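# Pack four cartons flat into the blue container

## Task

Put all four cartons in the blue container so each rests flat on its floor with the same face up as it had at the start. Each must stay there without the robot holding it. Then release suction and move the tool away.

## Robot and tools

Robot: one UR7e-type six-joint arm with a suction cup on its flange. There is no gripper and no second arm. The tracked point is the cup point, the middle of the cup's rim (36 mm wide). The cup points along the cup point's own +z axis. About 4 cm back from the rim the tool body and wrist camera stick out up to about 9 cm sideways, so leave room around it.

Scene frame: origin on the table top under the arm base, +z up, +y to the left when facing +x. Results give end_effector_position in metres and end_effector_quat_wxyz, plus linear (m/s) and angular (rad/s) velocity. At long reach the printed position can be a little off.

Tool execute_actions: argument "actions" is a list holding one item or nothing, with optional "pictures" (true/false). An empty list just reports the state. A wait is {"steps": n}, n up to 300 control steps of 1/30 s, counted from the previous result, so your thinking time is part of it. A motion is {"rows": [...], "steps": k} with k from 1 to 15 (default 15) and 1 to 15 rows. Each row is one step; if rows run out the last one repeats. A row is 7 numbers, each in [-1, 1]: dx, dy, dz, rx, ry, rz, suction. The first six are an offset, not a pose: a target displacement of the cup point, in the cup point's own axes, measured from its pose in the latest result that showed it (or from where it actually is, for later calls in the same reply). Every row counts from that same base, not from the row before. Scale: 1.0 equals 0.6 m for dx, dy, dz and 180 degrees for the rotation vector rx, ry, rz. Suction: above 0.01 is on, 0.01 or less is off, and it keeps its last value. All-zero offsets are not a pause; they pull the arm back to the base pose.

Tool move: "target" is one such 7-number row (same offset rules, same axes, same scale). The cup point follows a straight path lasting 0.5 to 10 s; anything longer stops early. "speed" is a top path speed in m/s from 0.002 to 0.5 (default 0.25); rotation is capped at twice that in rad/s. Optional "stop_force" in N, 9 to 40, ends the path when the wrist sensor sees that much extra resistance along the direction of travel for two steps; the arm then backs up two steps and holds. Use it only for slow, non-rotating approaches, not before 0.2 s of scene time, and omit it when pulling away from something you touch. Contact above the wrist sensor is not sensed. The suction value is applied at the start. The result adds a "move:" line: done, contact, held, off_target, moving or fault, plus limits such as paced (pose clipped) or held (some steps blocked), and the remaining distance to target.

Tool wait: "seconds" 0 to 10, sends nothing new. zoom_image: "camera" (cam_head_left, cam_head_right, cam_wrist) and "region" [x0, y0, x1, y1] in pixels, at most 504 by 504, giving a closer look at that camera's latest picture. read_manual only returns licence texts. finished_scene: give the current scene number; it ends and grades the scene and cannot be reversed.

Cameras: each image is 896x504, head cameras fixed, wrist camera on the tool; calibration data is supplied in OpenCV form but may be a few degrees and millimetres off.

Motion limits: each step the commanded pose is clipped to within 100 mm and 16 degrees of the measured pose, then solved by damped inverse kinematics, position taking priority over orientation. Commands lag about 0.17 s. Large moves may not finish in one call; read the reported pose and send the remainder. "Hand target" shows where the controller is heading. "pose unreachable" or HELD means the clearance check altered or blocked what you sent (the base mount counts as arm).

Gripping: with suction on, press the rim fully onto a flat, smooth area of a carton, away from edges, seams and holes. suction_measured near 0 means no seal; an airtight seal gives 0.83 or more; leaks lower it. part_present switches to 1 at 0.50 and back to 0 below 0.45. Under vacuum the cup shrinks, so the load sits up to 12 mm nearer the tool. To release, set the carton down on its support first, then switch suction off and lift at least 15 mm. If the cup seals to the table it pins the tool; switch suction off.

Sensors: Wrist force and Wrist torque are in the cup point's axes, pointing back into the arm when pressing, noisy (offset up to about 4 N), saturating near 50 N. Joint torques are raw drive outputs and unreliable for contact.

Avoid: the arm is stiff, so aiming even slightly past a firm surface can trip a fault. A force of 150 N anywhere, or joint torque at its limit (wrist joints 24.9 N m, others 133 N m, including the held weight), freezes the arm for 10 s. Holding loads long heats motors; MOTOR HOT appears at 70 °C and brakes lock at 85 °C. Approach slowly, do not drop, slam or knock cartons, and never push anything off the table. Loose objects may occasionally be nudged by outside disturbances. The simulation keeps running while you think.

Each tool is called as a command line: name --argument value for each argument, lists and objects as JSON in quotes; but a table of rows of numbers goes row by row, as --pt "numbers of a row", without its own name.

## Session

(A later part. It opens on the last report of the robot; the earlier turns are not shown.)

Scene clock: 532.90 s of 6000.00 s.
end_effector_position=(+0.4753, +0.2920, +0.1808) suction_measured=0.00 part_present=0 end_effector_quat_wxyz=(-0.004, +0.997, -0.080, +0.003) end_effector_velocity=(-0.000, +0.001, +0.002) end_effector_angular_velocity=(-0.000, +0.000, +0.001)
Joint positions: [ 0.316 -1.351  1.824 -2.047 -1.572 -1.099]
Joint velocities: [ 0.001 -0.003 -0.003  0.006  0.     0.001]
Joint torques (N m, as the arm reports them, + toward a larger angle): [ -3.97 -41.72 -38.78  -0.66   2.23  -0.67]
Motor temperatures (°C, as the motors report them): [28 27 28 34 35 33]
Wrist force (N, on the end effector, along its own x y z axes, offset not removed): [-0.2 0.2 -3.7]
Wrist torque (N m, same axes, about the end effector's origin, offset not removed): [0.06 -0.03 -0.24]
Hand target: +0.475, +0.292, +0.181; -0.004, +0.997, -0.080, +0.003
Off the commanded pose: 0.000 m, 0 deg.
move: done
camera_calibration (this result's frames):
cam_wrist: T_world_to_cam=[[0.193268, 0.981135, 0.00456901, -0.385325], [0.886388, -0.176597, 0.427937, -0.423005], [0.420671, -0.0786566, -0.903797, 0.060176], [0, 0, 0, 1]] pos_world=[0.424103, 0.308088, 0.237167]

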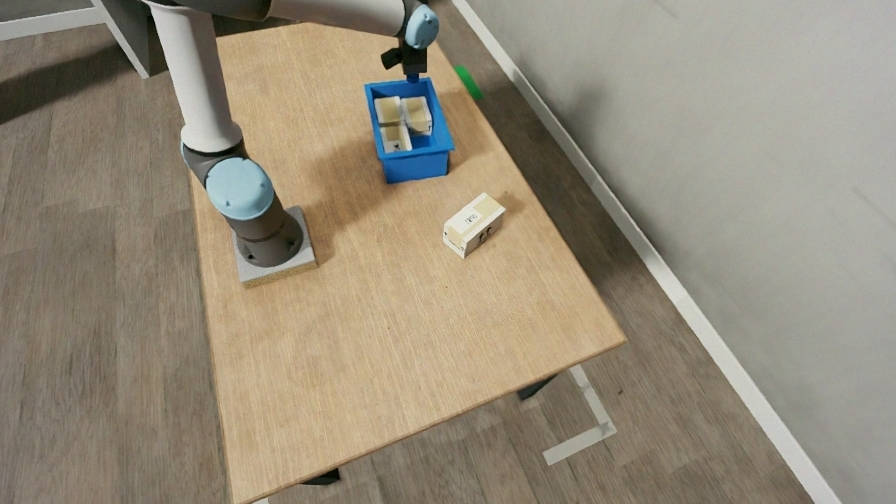

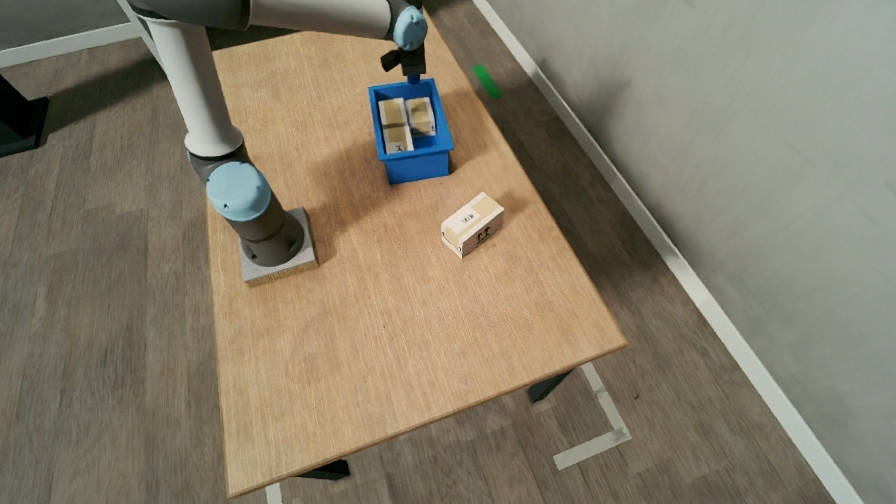

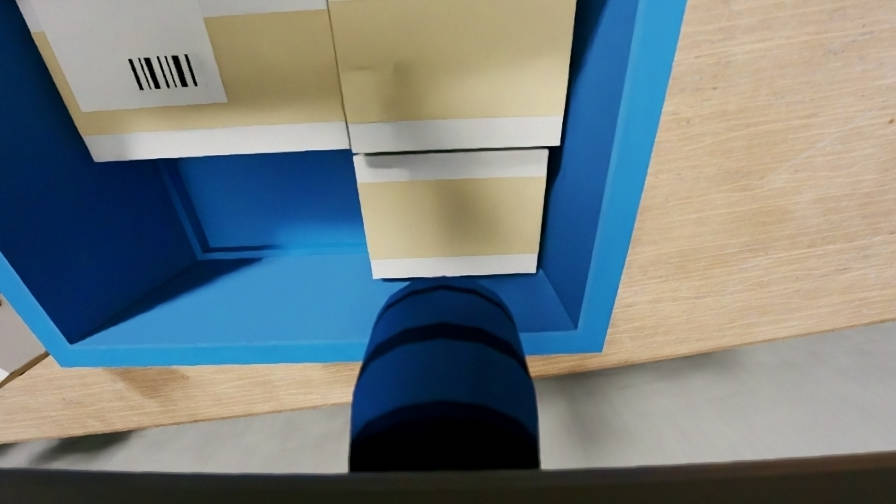

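M1 is back flat, with a net shift of only about +1.4 mm. The sloped fillet at the wall base is a real limit, so M4 will have only about 4–5 mm of spare length in its slot. Next I'll fetch M4, and measure it from above before picking.

move --target '[0.0346, 0.7129, -0.1047, 0, 0, 0, 0]' --speed 0.25

Scene clock: 585.43 s of 6000.00 s.
end_effector_position=(+0.4269, -0.1346, +0.2402) suction_measured=0.00 part_present=0 end_effector_quat_wxyz=(-0.002, +0.997, -0.080, +0.002) end_effector_velocity=(-0.000, -0.003, +0.000) end_effector_angular_velocity=(+0.001, -0.000, +0.001)
Joint positions: [-0.599 -1.678  1.999 -1.896 -1.572 -2.015]
Joint velocities: [-0.005  0.002 -0.002  0.001  0.001 -0.006]
Joint torques (N m, as the arm reports them, + toward a larger angle): [ -8.63  -9.5  -38.36  -1.04   2.94  -2.14]
Motor temperatures (°C, as the motors report them): [28 27 28 34 35 33]
Wrist force (N, on the end effector, along its own x y z axes, offset not removed): [-4.2 3.7 -3.4]
Wrist torque (N m, same axes, about the end effector's origin, offset not removed): [0.71 0.56 0.09]
Hand target: +0.427, -0.135, +0.240; -0.002, +0.997, -0.080, +0.002
Off the commanded pose: 0.001 m, 0 deg.
After step 90, 47.17 s passed at rest.
move: done
camera_calibration (this result's frames):
cam_wrist: T_world_to_cam=[[0.193356, 0.981128, 0.000897439, 0.0431333], [0.886923, -0.175182, 0.427409, -0.480833], [0.4195, -0.0818463, -0.904058, 0.100762], [0, 0, 0, 1]] pos_world=[0.375852, -0.118306, 0.296568]

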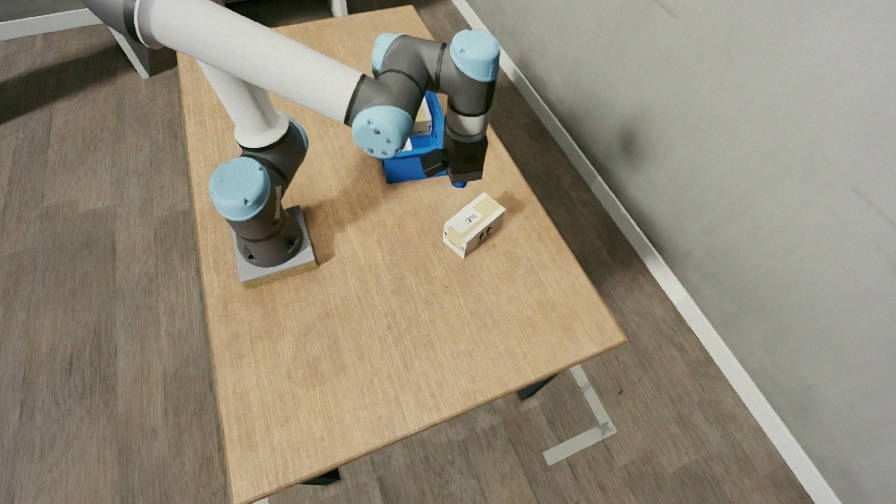

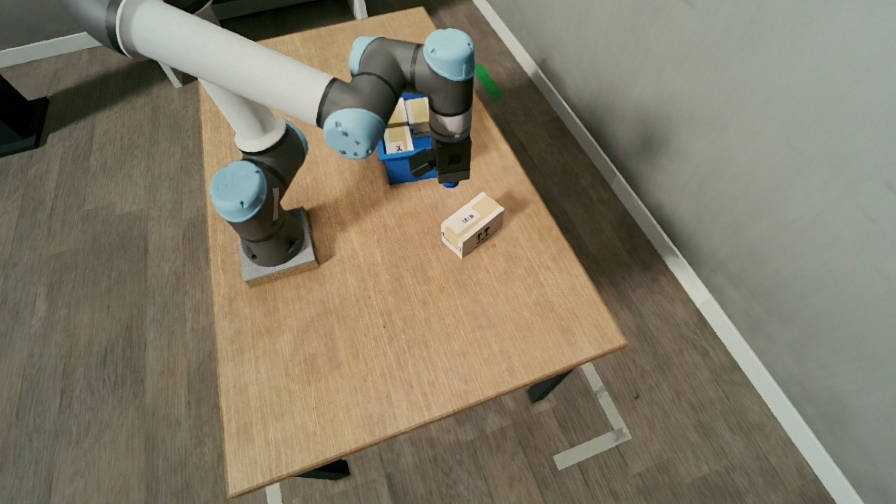

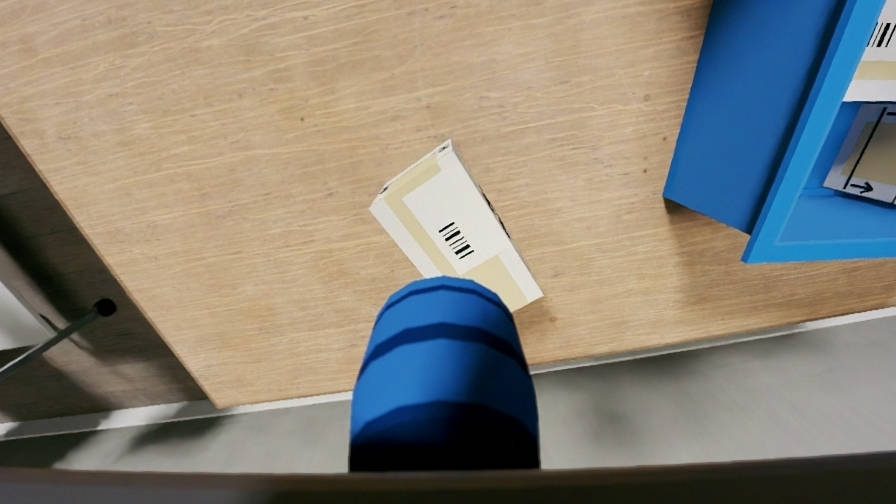

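zoom_image --camera "cam_wrist" --region '[340, 120, 580, 320]'

Region (340, 120, 580, 320) of cam_wrist's 896x504 image, scaled by 2.100, with more detail than that image has.

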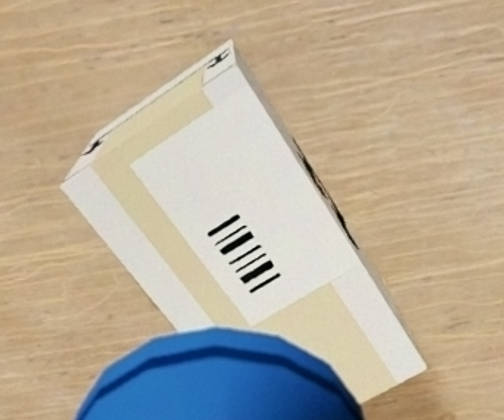

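M4's top measures about 0.155×0.080 m in this view, roughly 7% larger than M3. That wouldn't fit the 0.148×0.080 m slot. I can't yet tell whether this is a real size difference or a scale error between views. The firm test is to hold M4 directly over M3 and compare them in one image, so I'll pick it up and do that before committing to the insertion.

move --target '[0.1055, -0.0285, 0.2003, 0, 0, 0.321, 0]' --speed 0.15

Scene clock: 683.87 s of 6000.00 s.
end_effector_position=(+0.4926, -0.1270, +0.1204) suction_measured=0.00 part_present=0 end_effector_quat_wxyz=(-0.003, +0.835, -0.551, +0.001) end_effector_velocity=(+0.001, +0.000, -0.001) end_effector_angular_velocity=(-0.001, +0.000, -0.013)
Joint positions: [-0.511 -1.384  2.038 -2.229 -1.572 -0.92 ]
Joint velocities: [ 0.002  0.004 -0.    -0.004 -0.001  0.015]
Joint torques (N m, as the arm reports them, + toward a larger angle): [  7.01 -19.77 -35.54  -4.5   -2.47   1.96]
Motor temperatures (°C, as the motors report them): [28 27 29 34 35 33]
Wrist force (N, on the end effector, along its own x y z axes, offset not removed): [-4.9 2.8 0.7]
Wrist torque (N m, same axes, about the end effector's origin, offset not removed): [0.22 0.72 0.03]
Hand target: +0.493, -0.127, +0.120; -0.003, +0.834, -0.551, +0.001
Off the commanded pose: 0.000 m, 0 deg.
After step 90, 91.63 s passed at rest.
move: done
camera_calibration (this result's frames):
cam_wrist: T_world_to_cam=[[0.932565, 0.360996, 0.00206731, -0.419959], [0.326548, -0.845987, 0.421513, -0.294992], [0.153913, -0.392413, -0.90682, 0.0571875], [0, 0, 0, 1]] pos_world=[0.479166, -0.0755147, 0.17707]

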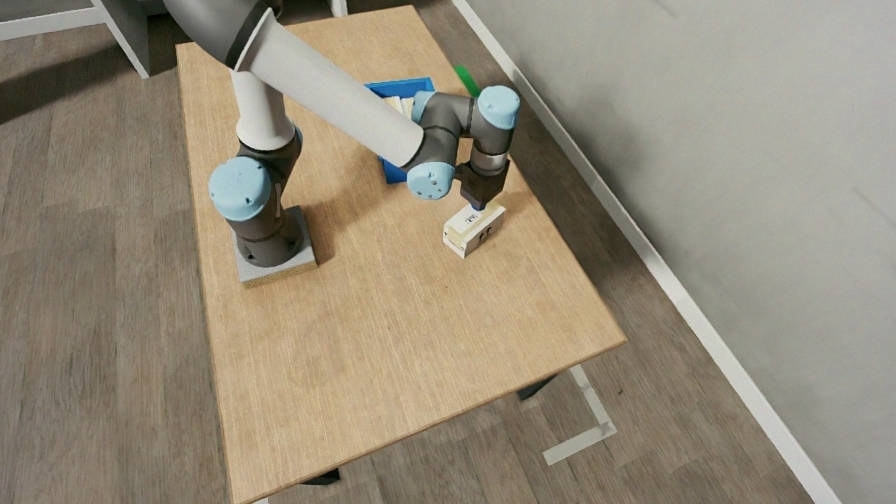

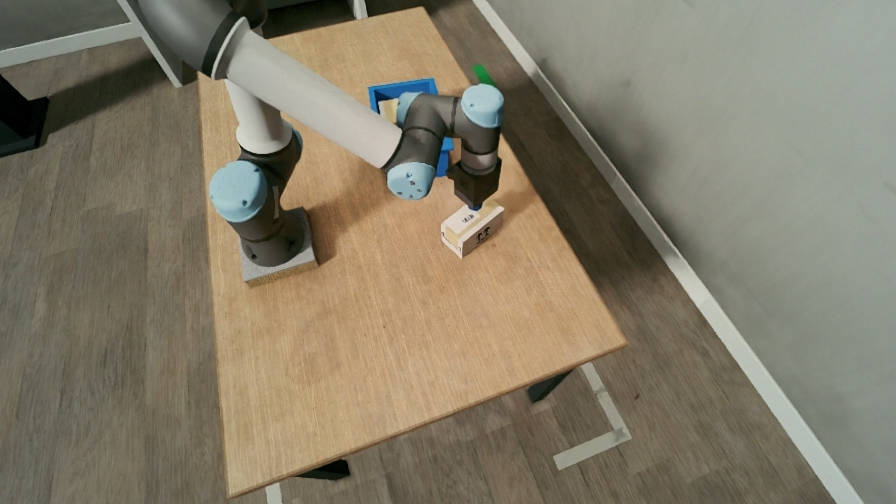

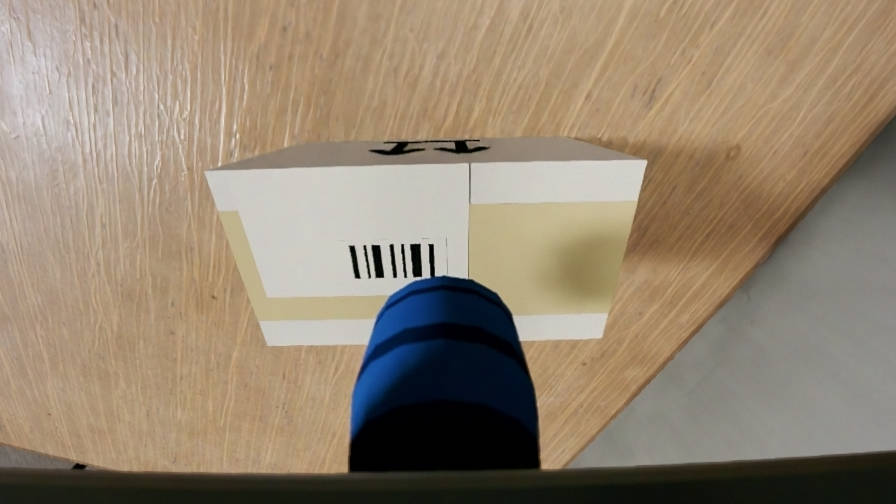

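Comparing this view with the previous one settles the size question. The two views agree only if M4's top is at a printed z of about 0.076, which makes it about 0.145 m long, the same as M3. So the "7% larger" figure came from my assumed height, together with a printed-height offset at this reach. The height where the cup seals will confirm it.

move --target '[0, 0, 0.0423, 0, 0, 0, 1]' --speed 0.05

move --target '[0, 0, 0.02, 0, 0, 0, 1]' --speed 0.008 --stop_force 9

Scene clock: 712.83 s of 6000.00 s.
end_effector_position=(+0.4927, -0.1269, +0.0953) suction_measured=0.00 part_present=0 end_effector_quat_wxyz=(-0.003, +0.835, -0.551, +0.001) end_effector_velocity=(-0.000, -0.000, -0.003) end_effector_angular_velocity=(+0.000, +0.001, -0.000)
Joint positions: [-0.511 -1.341  2.066 -2.3   -1.572 -0.92 ]
Joint velocities: [-0.001  0.004  0.003 -0.007  0.    -0.001]
Joint torques (N m, as the arm reports them, + toward a larger angle): [ -7.69 -22.5   -5.31  -4.48   0.4   -2.27]
Motor temperatures (°C, as the motors report them): [28 27 29 34 35 33]
Wrist force (N, on the end effector, along its own x y z axes, offset not removed): [-2.6 2.5 -2.0]
Wrist torque (N m, same axes, about the end effector's origin, offset not removed): [0.18 0.37 0.10]
Hand target: +0.493, -0.127, +0.095; -0.003, +0.835, -0.551, +0.001
Off the commanded pose: 0.000 m, 0 deg.
After step 90, 25.07 s passed at rest.
move: done
camera_calibration (this result's frames):
cam_wrist: T_world_to_cam=[[0.932568, 0.36099, 0.00197697, -0.420029], [0.326573, -0.845964, 0.42154, -0.284314], [0.153844, -0.392469, -0.906808, 0.0344847], [0, 0, 0, 1]] pos_world=[0.479249, -0.0753586, 0.151951]

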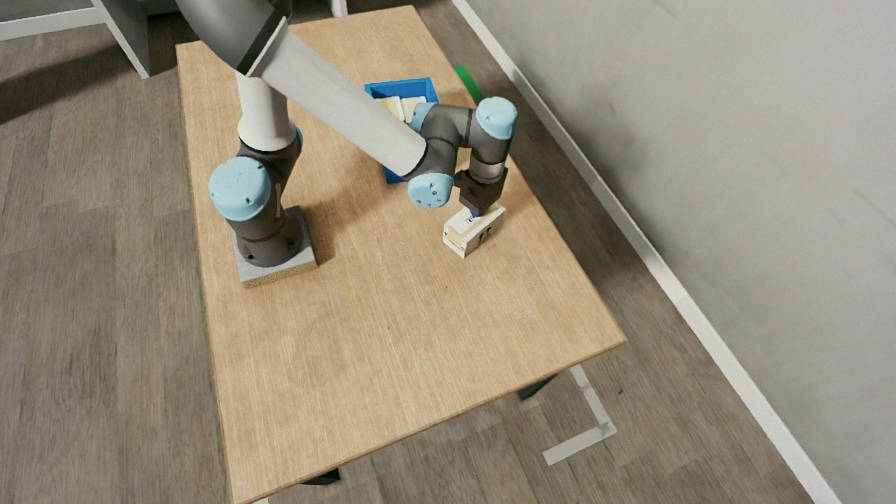

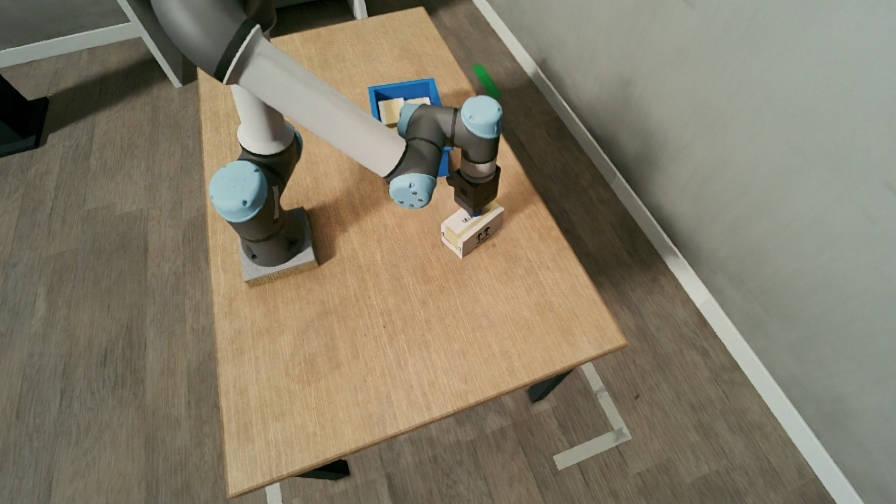

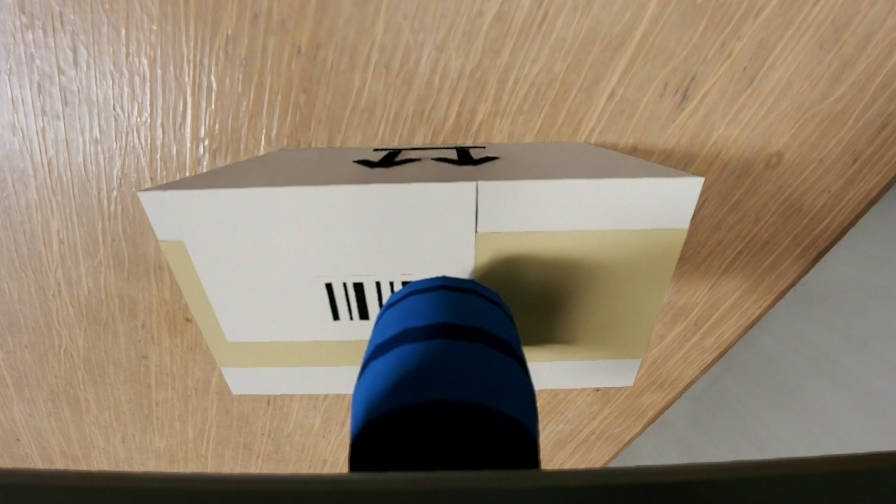

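Scene clock: 714.57 s of 6000.00 s.
end_effector_position=(+0.4927, -0.1268, +0.0834) suction_measured=0.00 part_present=0 end_effector_quat_wxyz=(-0.003, +0.835, -0.551, +0.001) end_effector_velocity=(+0.001, -0.001, -0.001) end_effector_angular_velocity=(-0.001, -0.001, -0.001)
Joint positions: [-0.511 -1.32   2.078 -2.333 -1.572 -0.92 ]
Joint velocities: [-0.001  0.003  0.001 -0.006 -0.     0.001]
Joint torques (N m, as the arm reports them, + toward a larger angle): [ -8.   -22.44  -4.42  -4.45   0.41  -2.14]
Motor temperatures (°C, as the motors report them): [28 27 29 34 35 33]
Wrist force (N, on the end effector, along its own x y z axes, offset not removed): [-3.5 3.3 -2.0]
Wrist torque (N m, same axes, about the end effector's origin, offset not removed): [0.44 0.32 -0.10]
Hand target: +0.493, -0.127, +0.083; -0.003, +0.835, -0.551, +0.001
Off the commanded pose: 0.000 m, 0 deg.
move: done
camera_calibration (this result's frames):
cam_wrist: T_world_to_cam=[[0.932568, 0.360988, 0.00196731, -0.420074], [0.326576, -0.845968, 0.421529, -0.279287], [0.153831, -0.392462, -0.906813, 0.0238089], [0, 0, 0, 1]] pos_world=[0.479294, -0.0752825, 0.140144]

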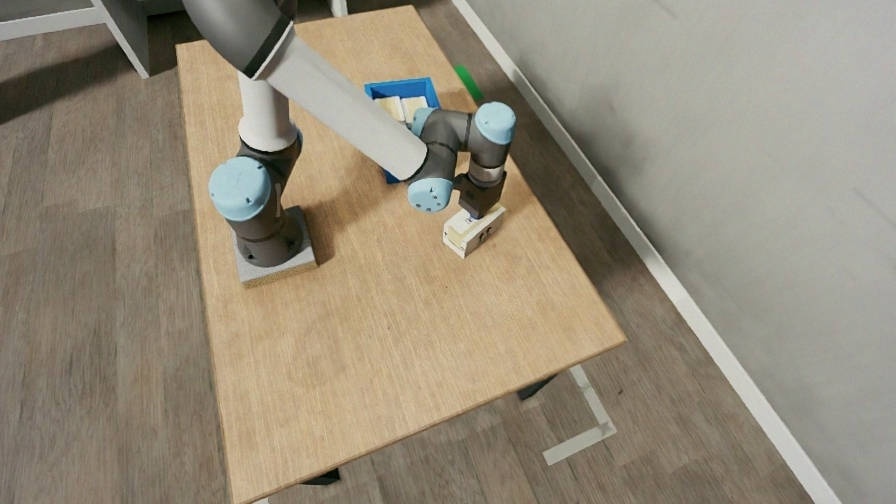

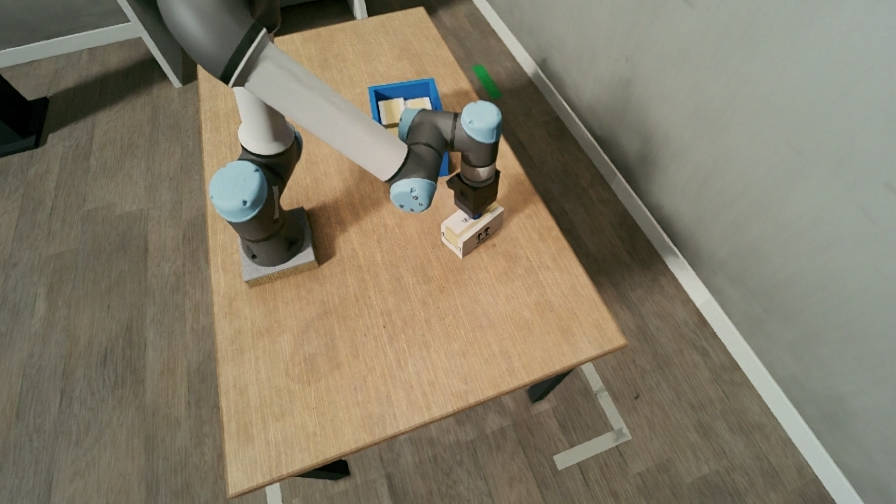

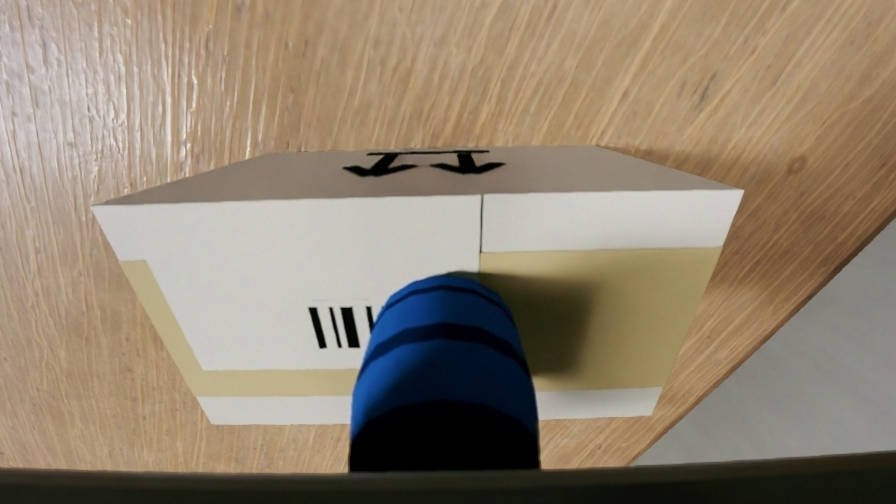

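move --target '[0, 0, 0.02, 0, 0, 0, 1]' --speed 0.008 --stop_force 9

Scene clock: 717.63 s of 6000.00 s.
end_effector_position=(+0.4928, -0.1267, +0.0716) suction_measured=0.99 part_present=1 end_effector_quat_wxyz=(-0.003, +0.835, -0.551, +0.001) end_effector_velocity=(-0.000, +0.000, -0.002) end_effector_angular_velocity=(+0.000, +0.001, +0.000)
Joint positions: [-0.511 -1.297  2.089 -2.366 -1.572 -0.92 ]
Joint velocities: [ 0.001  0.004  0.001 -0.004 -0.     0.   ]
Joint torques (N m, as the arm reports them, + toward a larger angle): [ -5.7  -23.68  -5.95  -4.49   0.46  -2.23]
Motor temperatures (°C, as the motors report them): [28 27 29 34 35 33]
Wrist force (N, on the end effector, along its own x y z axes, offset not removed): [-5.7 1.6 5.1]
Wrist torque (N m, same axes, about the end effector's origin, offset not removed): [0.22 0.86 -0.13]
Hand target: +0.493, -0.127, +0.071; -0.003, +0.835, -0.551, +0.001
Off the commanded pose: 0.000 m, 0 deg.
move: done
camera_calibration (this result's frames):
cam_wrist: T_world_to_cam=[[0.932569, 0.360986, 0.00195789, -0.420118], [0.32658, -0.845971, 0.421519, -0.274262], [0.153819, -0.392456, -0.906818, 0.013133], [0, 0, 0, 1]] pos_world=[0.479338, -0.0752072, 0.128339]

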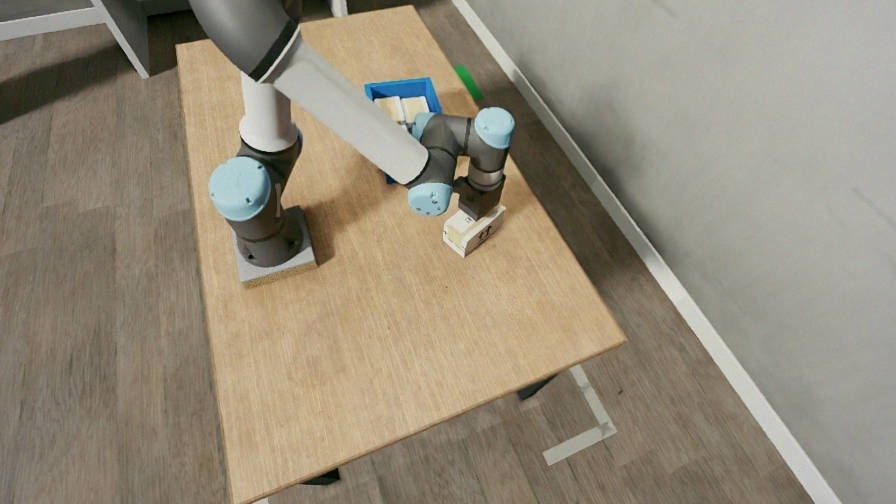

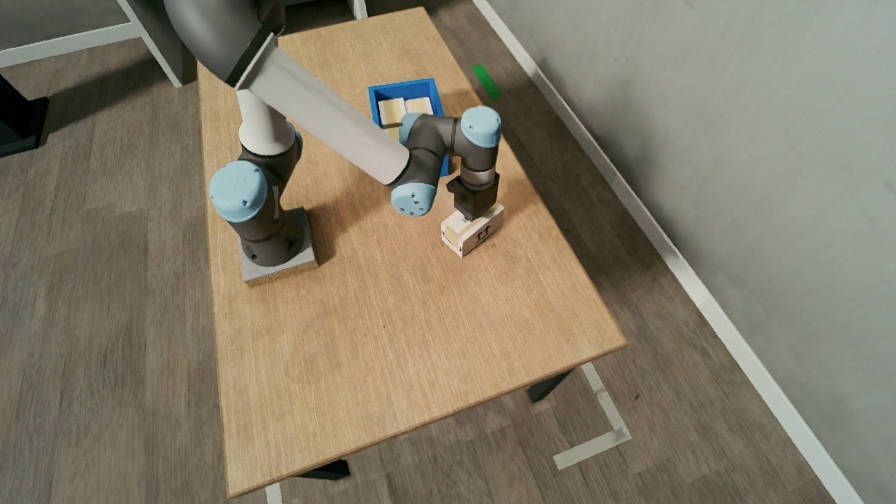

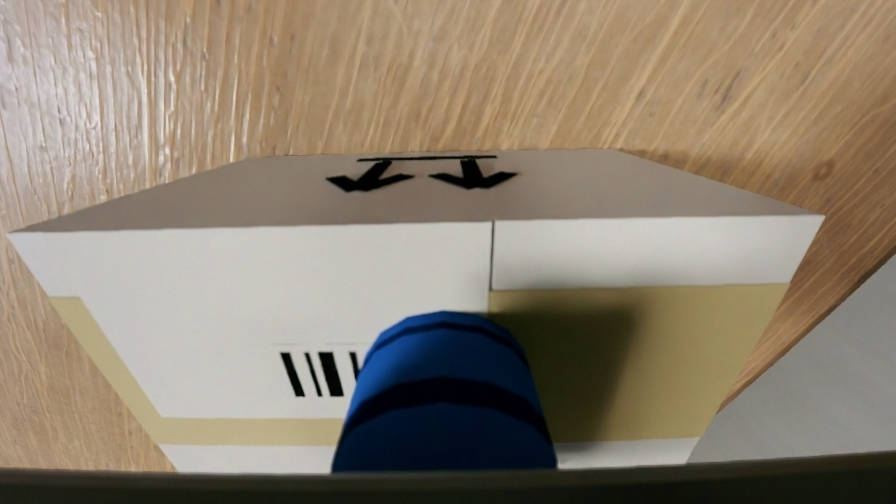

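Sealed at 0.99 between z=0.083 and 0.072, which fits the 0.076 estimate. In this held view, though, M4's far edge spans about 814 px against about 759 px for M3. So the length question is still open, and I'll still do the side-by-side comparison. Lifting straight up first.

move --target '[0, 0, -0.25, 0, 0, 0, 1]' --speed 0.12

Scene clock: 726.43 s of 6000.00 s.
end_effector_position=(+0.4922, -0.1276, +0.2215) suction_measured=0.99 part_present=1 end_effector_quat_wxyz=(-0.003, +0.835, -0.551, +0.001) end_effector_velocity=(-0.000, +0.000, +0.002) end_effector_angular_velocity=(+0.001, +0.001, +0.000)
Joint positions: [-0.511 -1.511  1.888 -1.951 -1.572 -0.92 ]
Joint velocities: [-0.    -0.002 -0.004  0.008 -0.    -0.   ]
Joint torques (N m, as the arm reports them, + toward a larger angle): [ -8.28 -35.2  -39.88  -1.28   1.51  -2.12]
Motor temperatures (°C, as the motors report them): [28 27 29 34 35 33]
Wrist force (N, on the end effector, along its own x y z axes, offset not removed): [0.1 0.2 2.4]
Wrist torque (N m, same axes, about the end effector's origin, offset not removed): [-0.04 -0.33 -0.03]
Hand target: +0.492, -0.128, +0.222; -0.003, +0.835, -0.551, +0.001
Off the commanded pose: 0.000 m, 0 deg.
After step 90, 4.03 s passed at rest.
move: done
camera_calibration (this result's frames):
cam_wrist: T_world_to_cam=[[0.932558, 0.361015, 0.00205915, -0.419554], [0.326564, -0.84597, 0.421534, -0.337999], [0.153922, -0.392432, -0.90681, 0.148719], [0, 0, 0, 1]] pos_world=[0.478746, -0.0761087, 0.278202]

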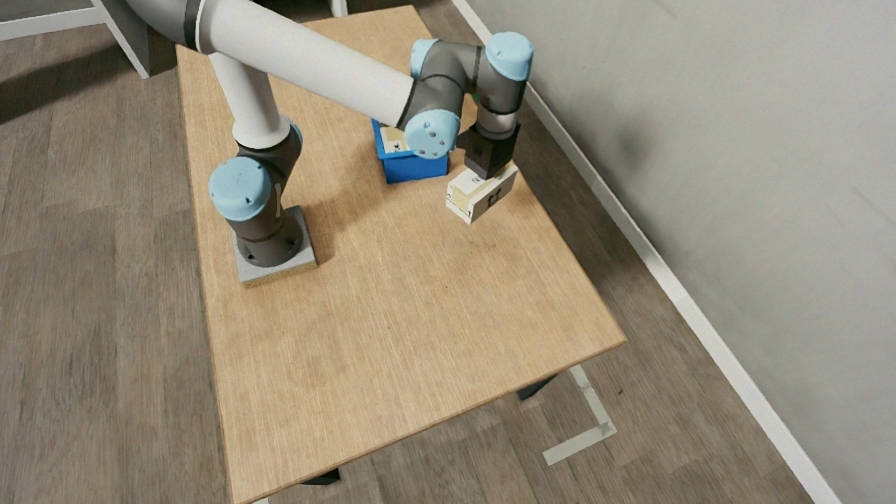

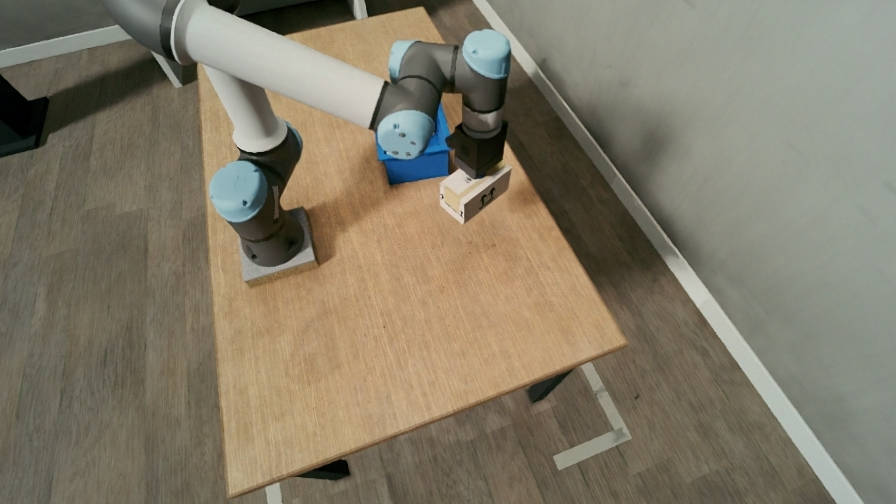

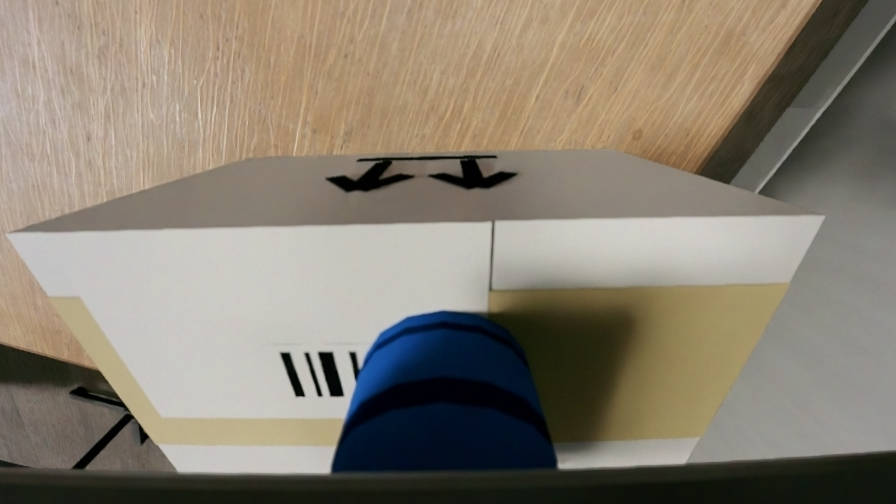

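execute_actions --actions '[]'

Scene clock: 744.97 s of 6000.00 s.
end_effector_position=(+0.4922, -0.1277, +0.2218) suction_measured=0.99 part_present=1 end_effector_quat_wxyz=(-0.003, +0.835, -0.551, +0.001) end_effector_velocity=(+0.000, +0.001, -0.000) end_effector_angular_velocity=(+0.000, +0.000, +0.002)
Joint positions: [-0.511 -1.511  1.887 -1.951 -1.572 -0.92 ]
Joint velocities: [ 0.002  0.     0.    -0.    -0.    -0.001]
Joint torques (N m, as the arm reports them, + toward a larger angle): [ -7.28 -35.97 -39.58  -1.21  -2.59  -2.32]
Motor temperatures (°C, as the motors report them): [28 27 29 34 35 33]
Wrist force (N, on the end effector, along its own x y z axes, offset not removed): [-3.0 2.3 3.9]
Wrist torque (N m, same axes, about the end effector's origin, offset not removed): [0.24 0.25 -0.08]
Hand target: +0.492, -0.128, +0.222; -0.003, +0.835, -0.551, +0.001
Off the commanded pose: 0.000 m, 0 deg.
Steps of this call (steps 1 to 90: nothing new was sent; then 15.53 s passed at rest). Readings (end_effector_position | what the end effector reports):
1: (+0.4922, -0.1276, +0.2216) | suction_measured=0.99 part_present=1
2: (+0.4922, -0.1277, +0.2216) | suction_measured=0.99 part_present=1
4: (+0.4922, -0.1277, +0.2217) | suction_measured=0.99 part_present=1
8: (+0.4922, -0.1277, +0.2217) | suction_measured=0.99 part_present=1
90: the state above
camera_calibration (this result's frames):
cam_wrist: T_world_to_cam=[[0.932569, 0.360986, 0.00196168, -0.419506], [0.326578, -0.84597, 0.421522, -0.338154], [0.153823, -0.392458, -0.906816, 0.148996], [0, 0, 0, 1]] pos_world=[0.478733, -0.0761579, 0.278474]

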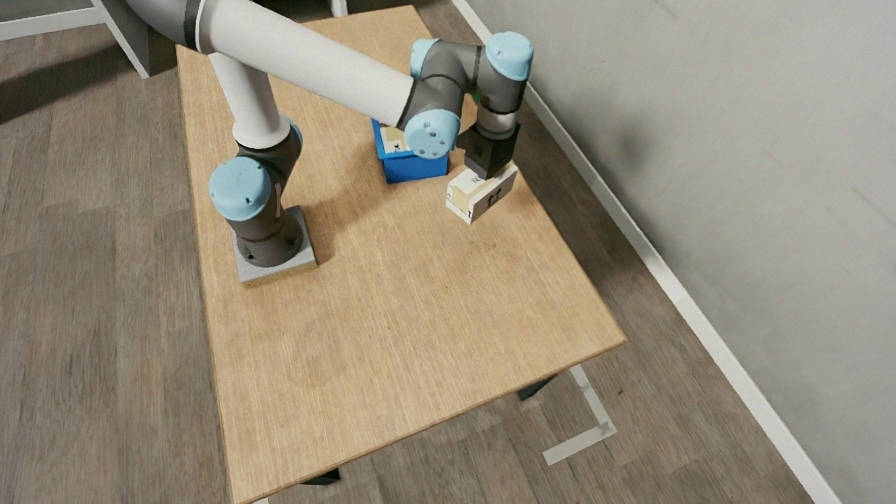

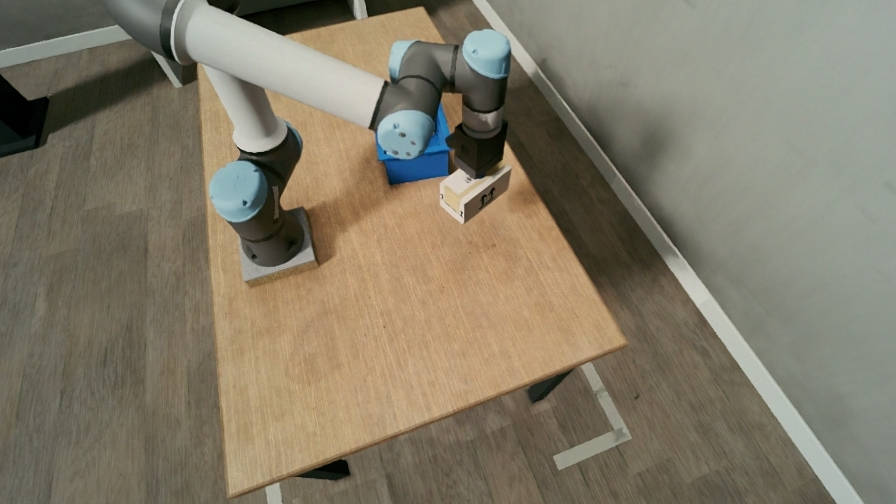

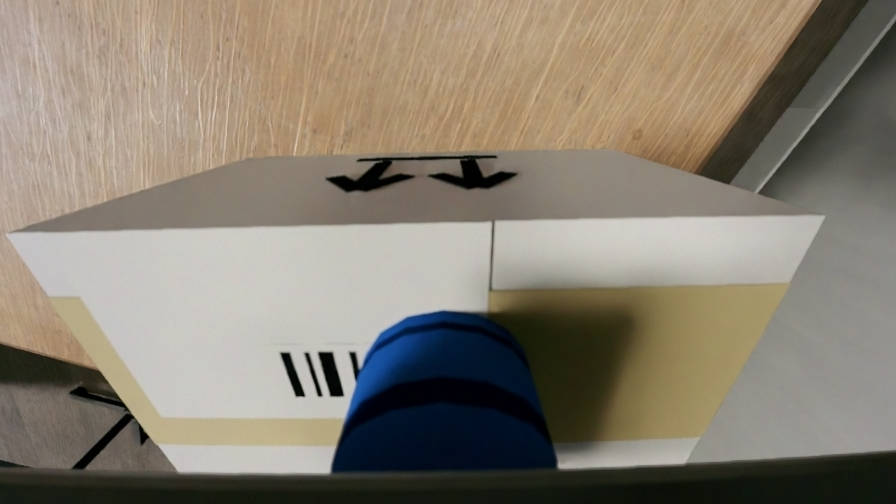

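move --target '[-0.4858, -0.1513, 0, 0, 0, -0.321, 1]' --speed 0.2

Scene clock: 766.47 s of 6000.00 s.
end_effector_position=(+0.4614, +0.1764, +0.2240) suction_measured=0.99 part_present=1 end_effector_quat_wxyz=(-0.004, +0.997, -0.079, +0.003) end_effector_velocity=(-0.000, +0.002, -0.000) end_effector_angular_velocity=(-0.002, +0.001, +0.009)
Joint positions: [ 0.099 -1.544  1.922 -1.952 -1.572 -1.317]
Joint velocities: [ 0.005  0.002 -0.002  0.001 -0.002 -0.004]
Joint torques (N m, as the arm reports them, + toward a larger angle): [  8.85 -17.94 -39.26  -1.21  -2.67  -2.16]
Motor temperatures (°C, as the motors report them): [28 27 29 34 35 33]
Wrist force (N, on the end effector, along its own x y z axes, offset not removed): [-1.3 1.6 3.4]
Wrist torque (N m, same axes, about the end effector's origin, offset not removed): [0.13 -0.04 -0.06]
Hand target: +0.461, +0.177, +0.224; -0.004, +0.997, -0.079, +0.003
Off the commanded pose: 0.001 m, 0 deg.
After step 90, 15.40 s passed at rest.
move: done
camera_calibration (this result's frames):
cam_wrist: T_world_to_cam=[[0.192535, 0.981283, 0.00377351, -0.268945], [0.886551, -0.175593, 0.428013, -0.449909], [0.420664, -0.0790619, -0.903765, 0.0959688], [0, 0, 0, 1]] pos_world=[0.410277, 0.192498, 0.280315]

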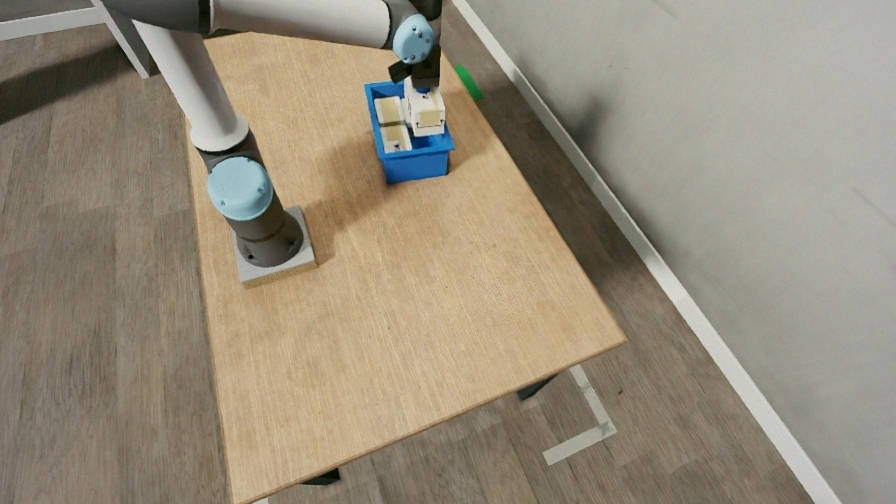

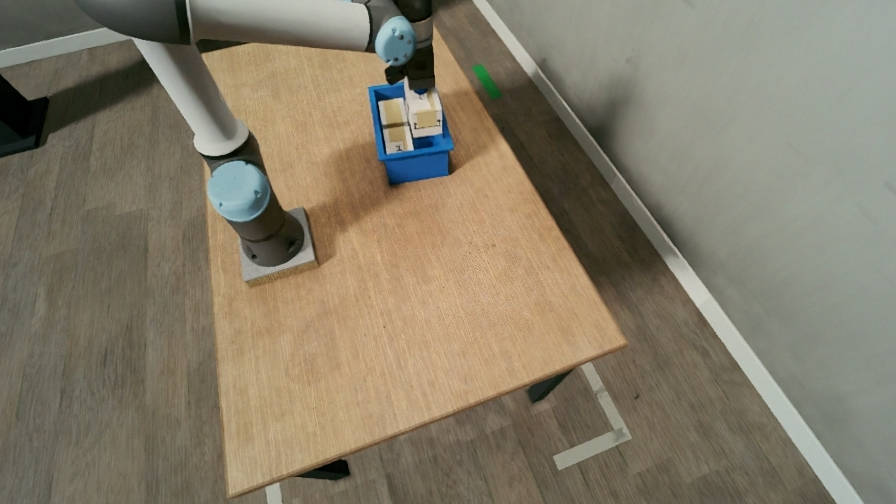

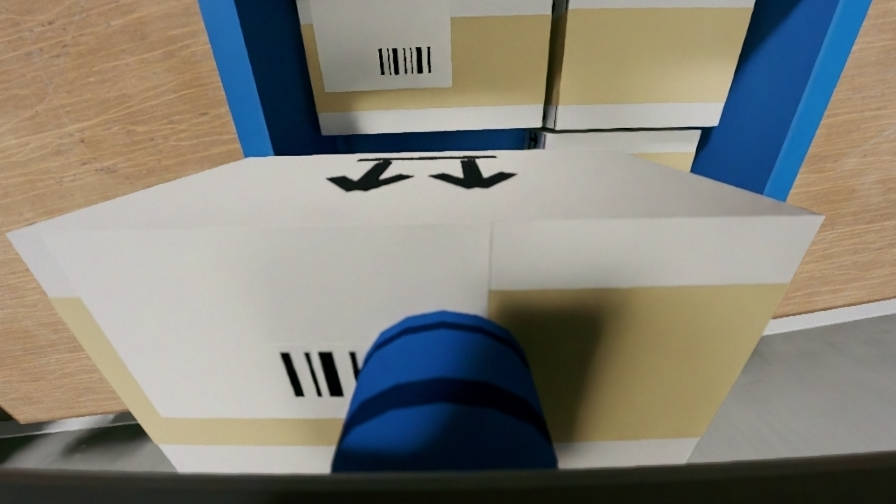

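move --target '[0, 0, 0.1317, 0, 0, 0, 1]' --speed 0.1

Scene clock: 776.37 s of 6000.00 s.
end_effector_position=(+0.4618, +0.1769, +0.1451) suction_measured=0.99 part_present=1 end_effector_quat_wxyz=(-0.004, +0.997, -0.079, +0.003) end_effector_velocity=(+0.000, -0.000, -0.002) end_effector_angular_velocity=(+0.001, +0.000, -0.002)
Joint positions: [ 0.099 -1.449  2.046 -2.171 -1.572 -1.317]
Joint velocities: [-0.001  0.004  0.003 -0.006  0.001  0.001]
Joint torques (N m, as the arm reports them, + toward a larger angle): [  2.68 -21.35 -10.17  -4.62   2.64   2.1 ]
Motor temperatures (°C, as the motors report them): [28 27 29 34 35 33]
Wrist force (N, on the end effector, along its own x y z axes, offset not removed): [-1.3 1.9 2.1]
Wrist torque (N m, same axes, about the end effector's origin, offset not removed): [0.28 0.09 0.27]
Hand target: +0.462, +0.177, +0.145; -0.004, +0.997, -0.079, +0.003
Off the commanded pose: 0.000 m, 0 deg.
After step 90, 5.60 s passed at rest.
move: done
camera_calibration (this result's frames):
cam_wrist: T_world_to_cam=[[0.192607, 0.981269, 0.00366419, -0.269271], [0.886556, -0.175614, 0.427993, -0.416364], [0.42062, -0.0791859, -0.903775, 0.0246628], [0, 0, 0, 1]] pos_world=[0.410619, 0.193061, 0.201477]

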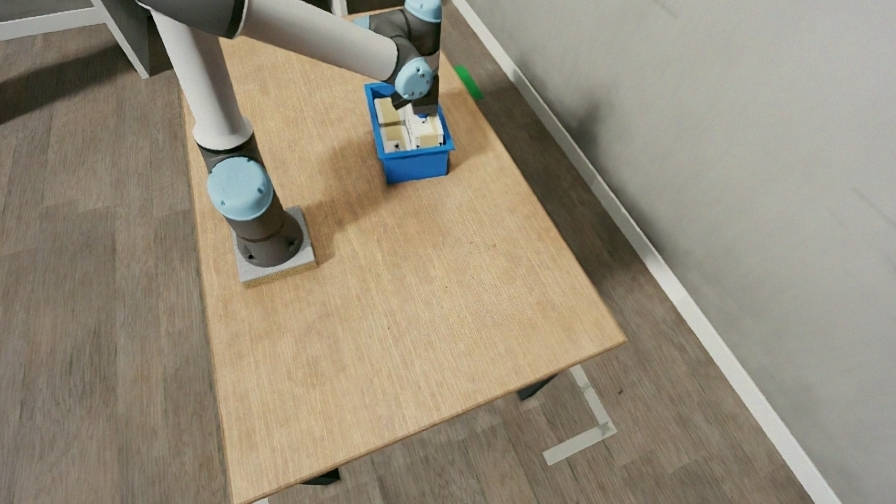

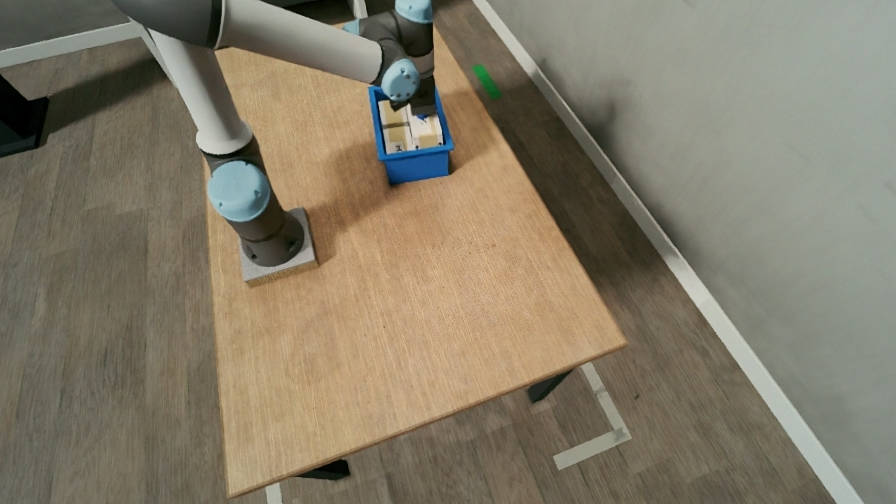

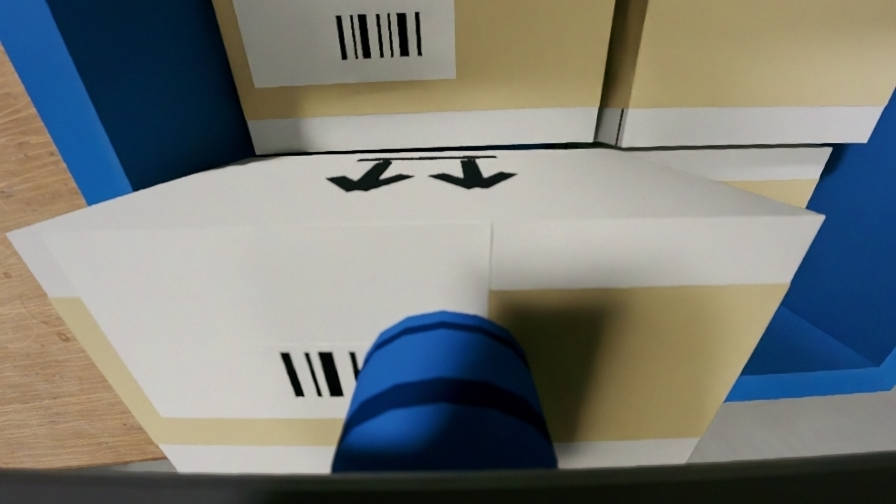

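zoom_image --camera "cam_wrist" --region '[200, 90, 700, 200]'

Region (200, 90, 700, 200) of cam_wrist's 896x504 image, scaled by 1.008, with more detail than that image has; it fills the top 111 rows of this view, and the rest is white.

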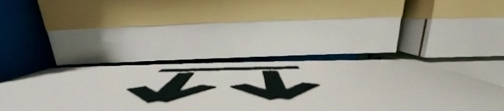

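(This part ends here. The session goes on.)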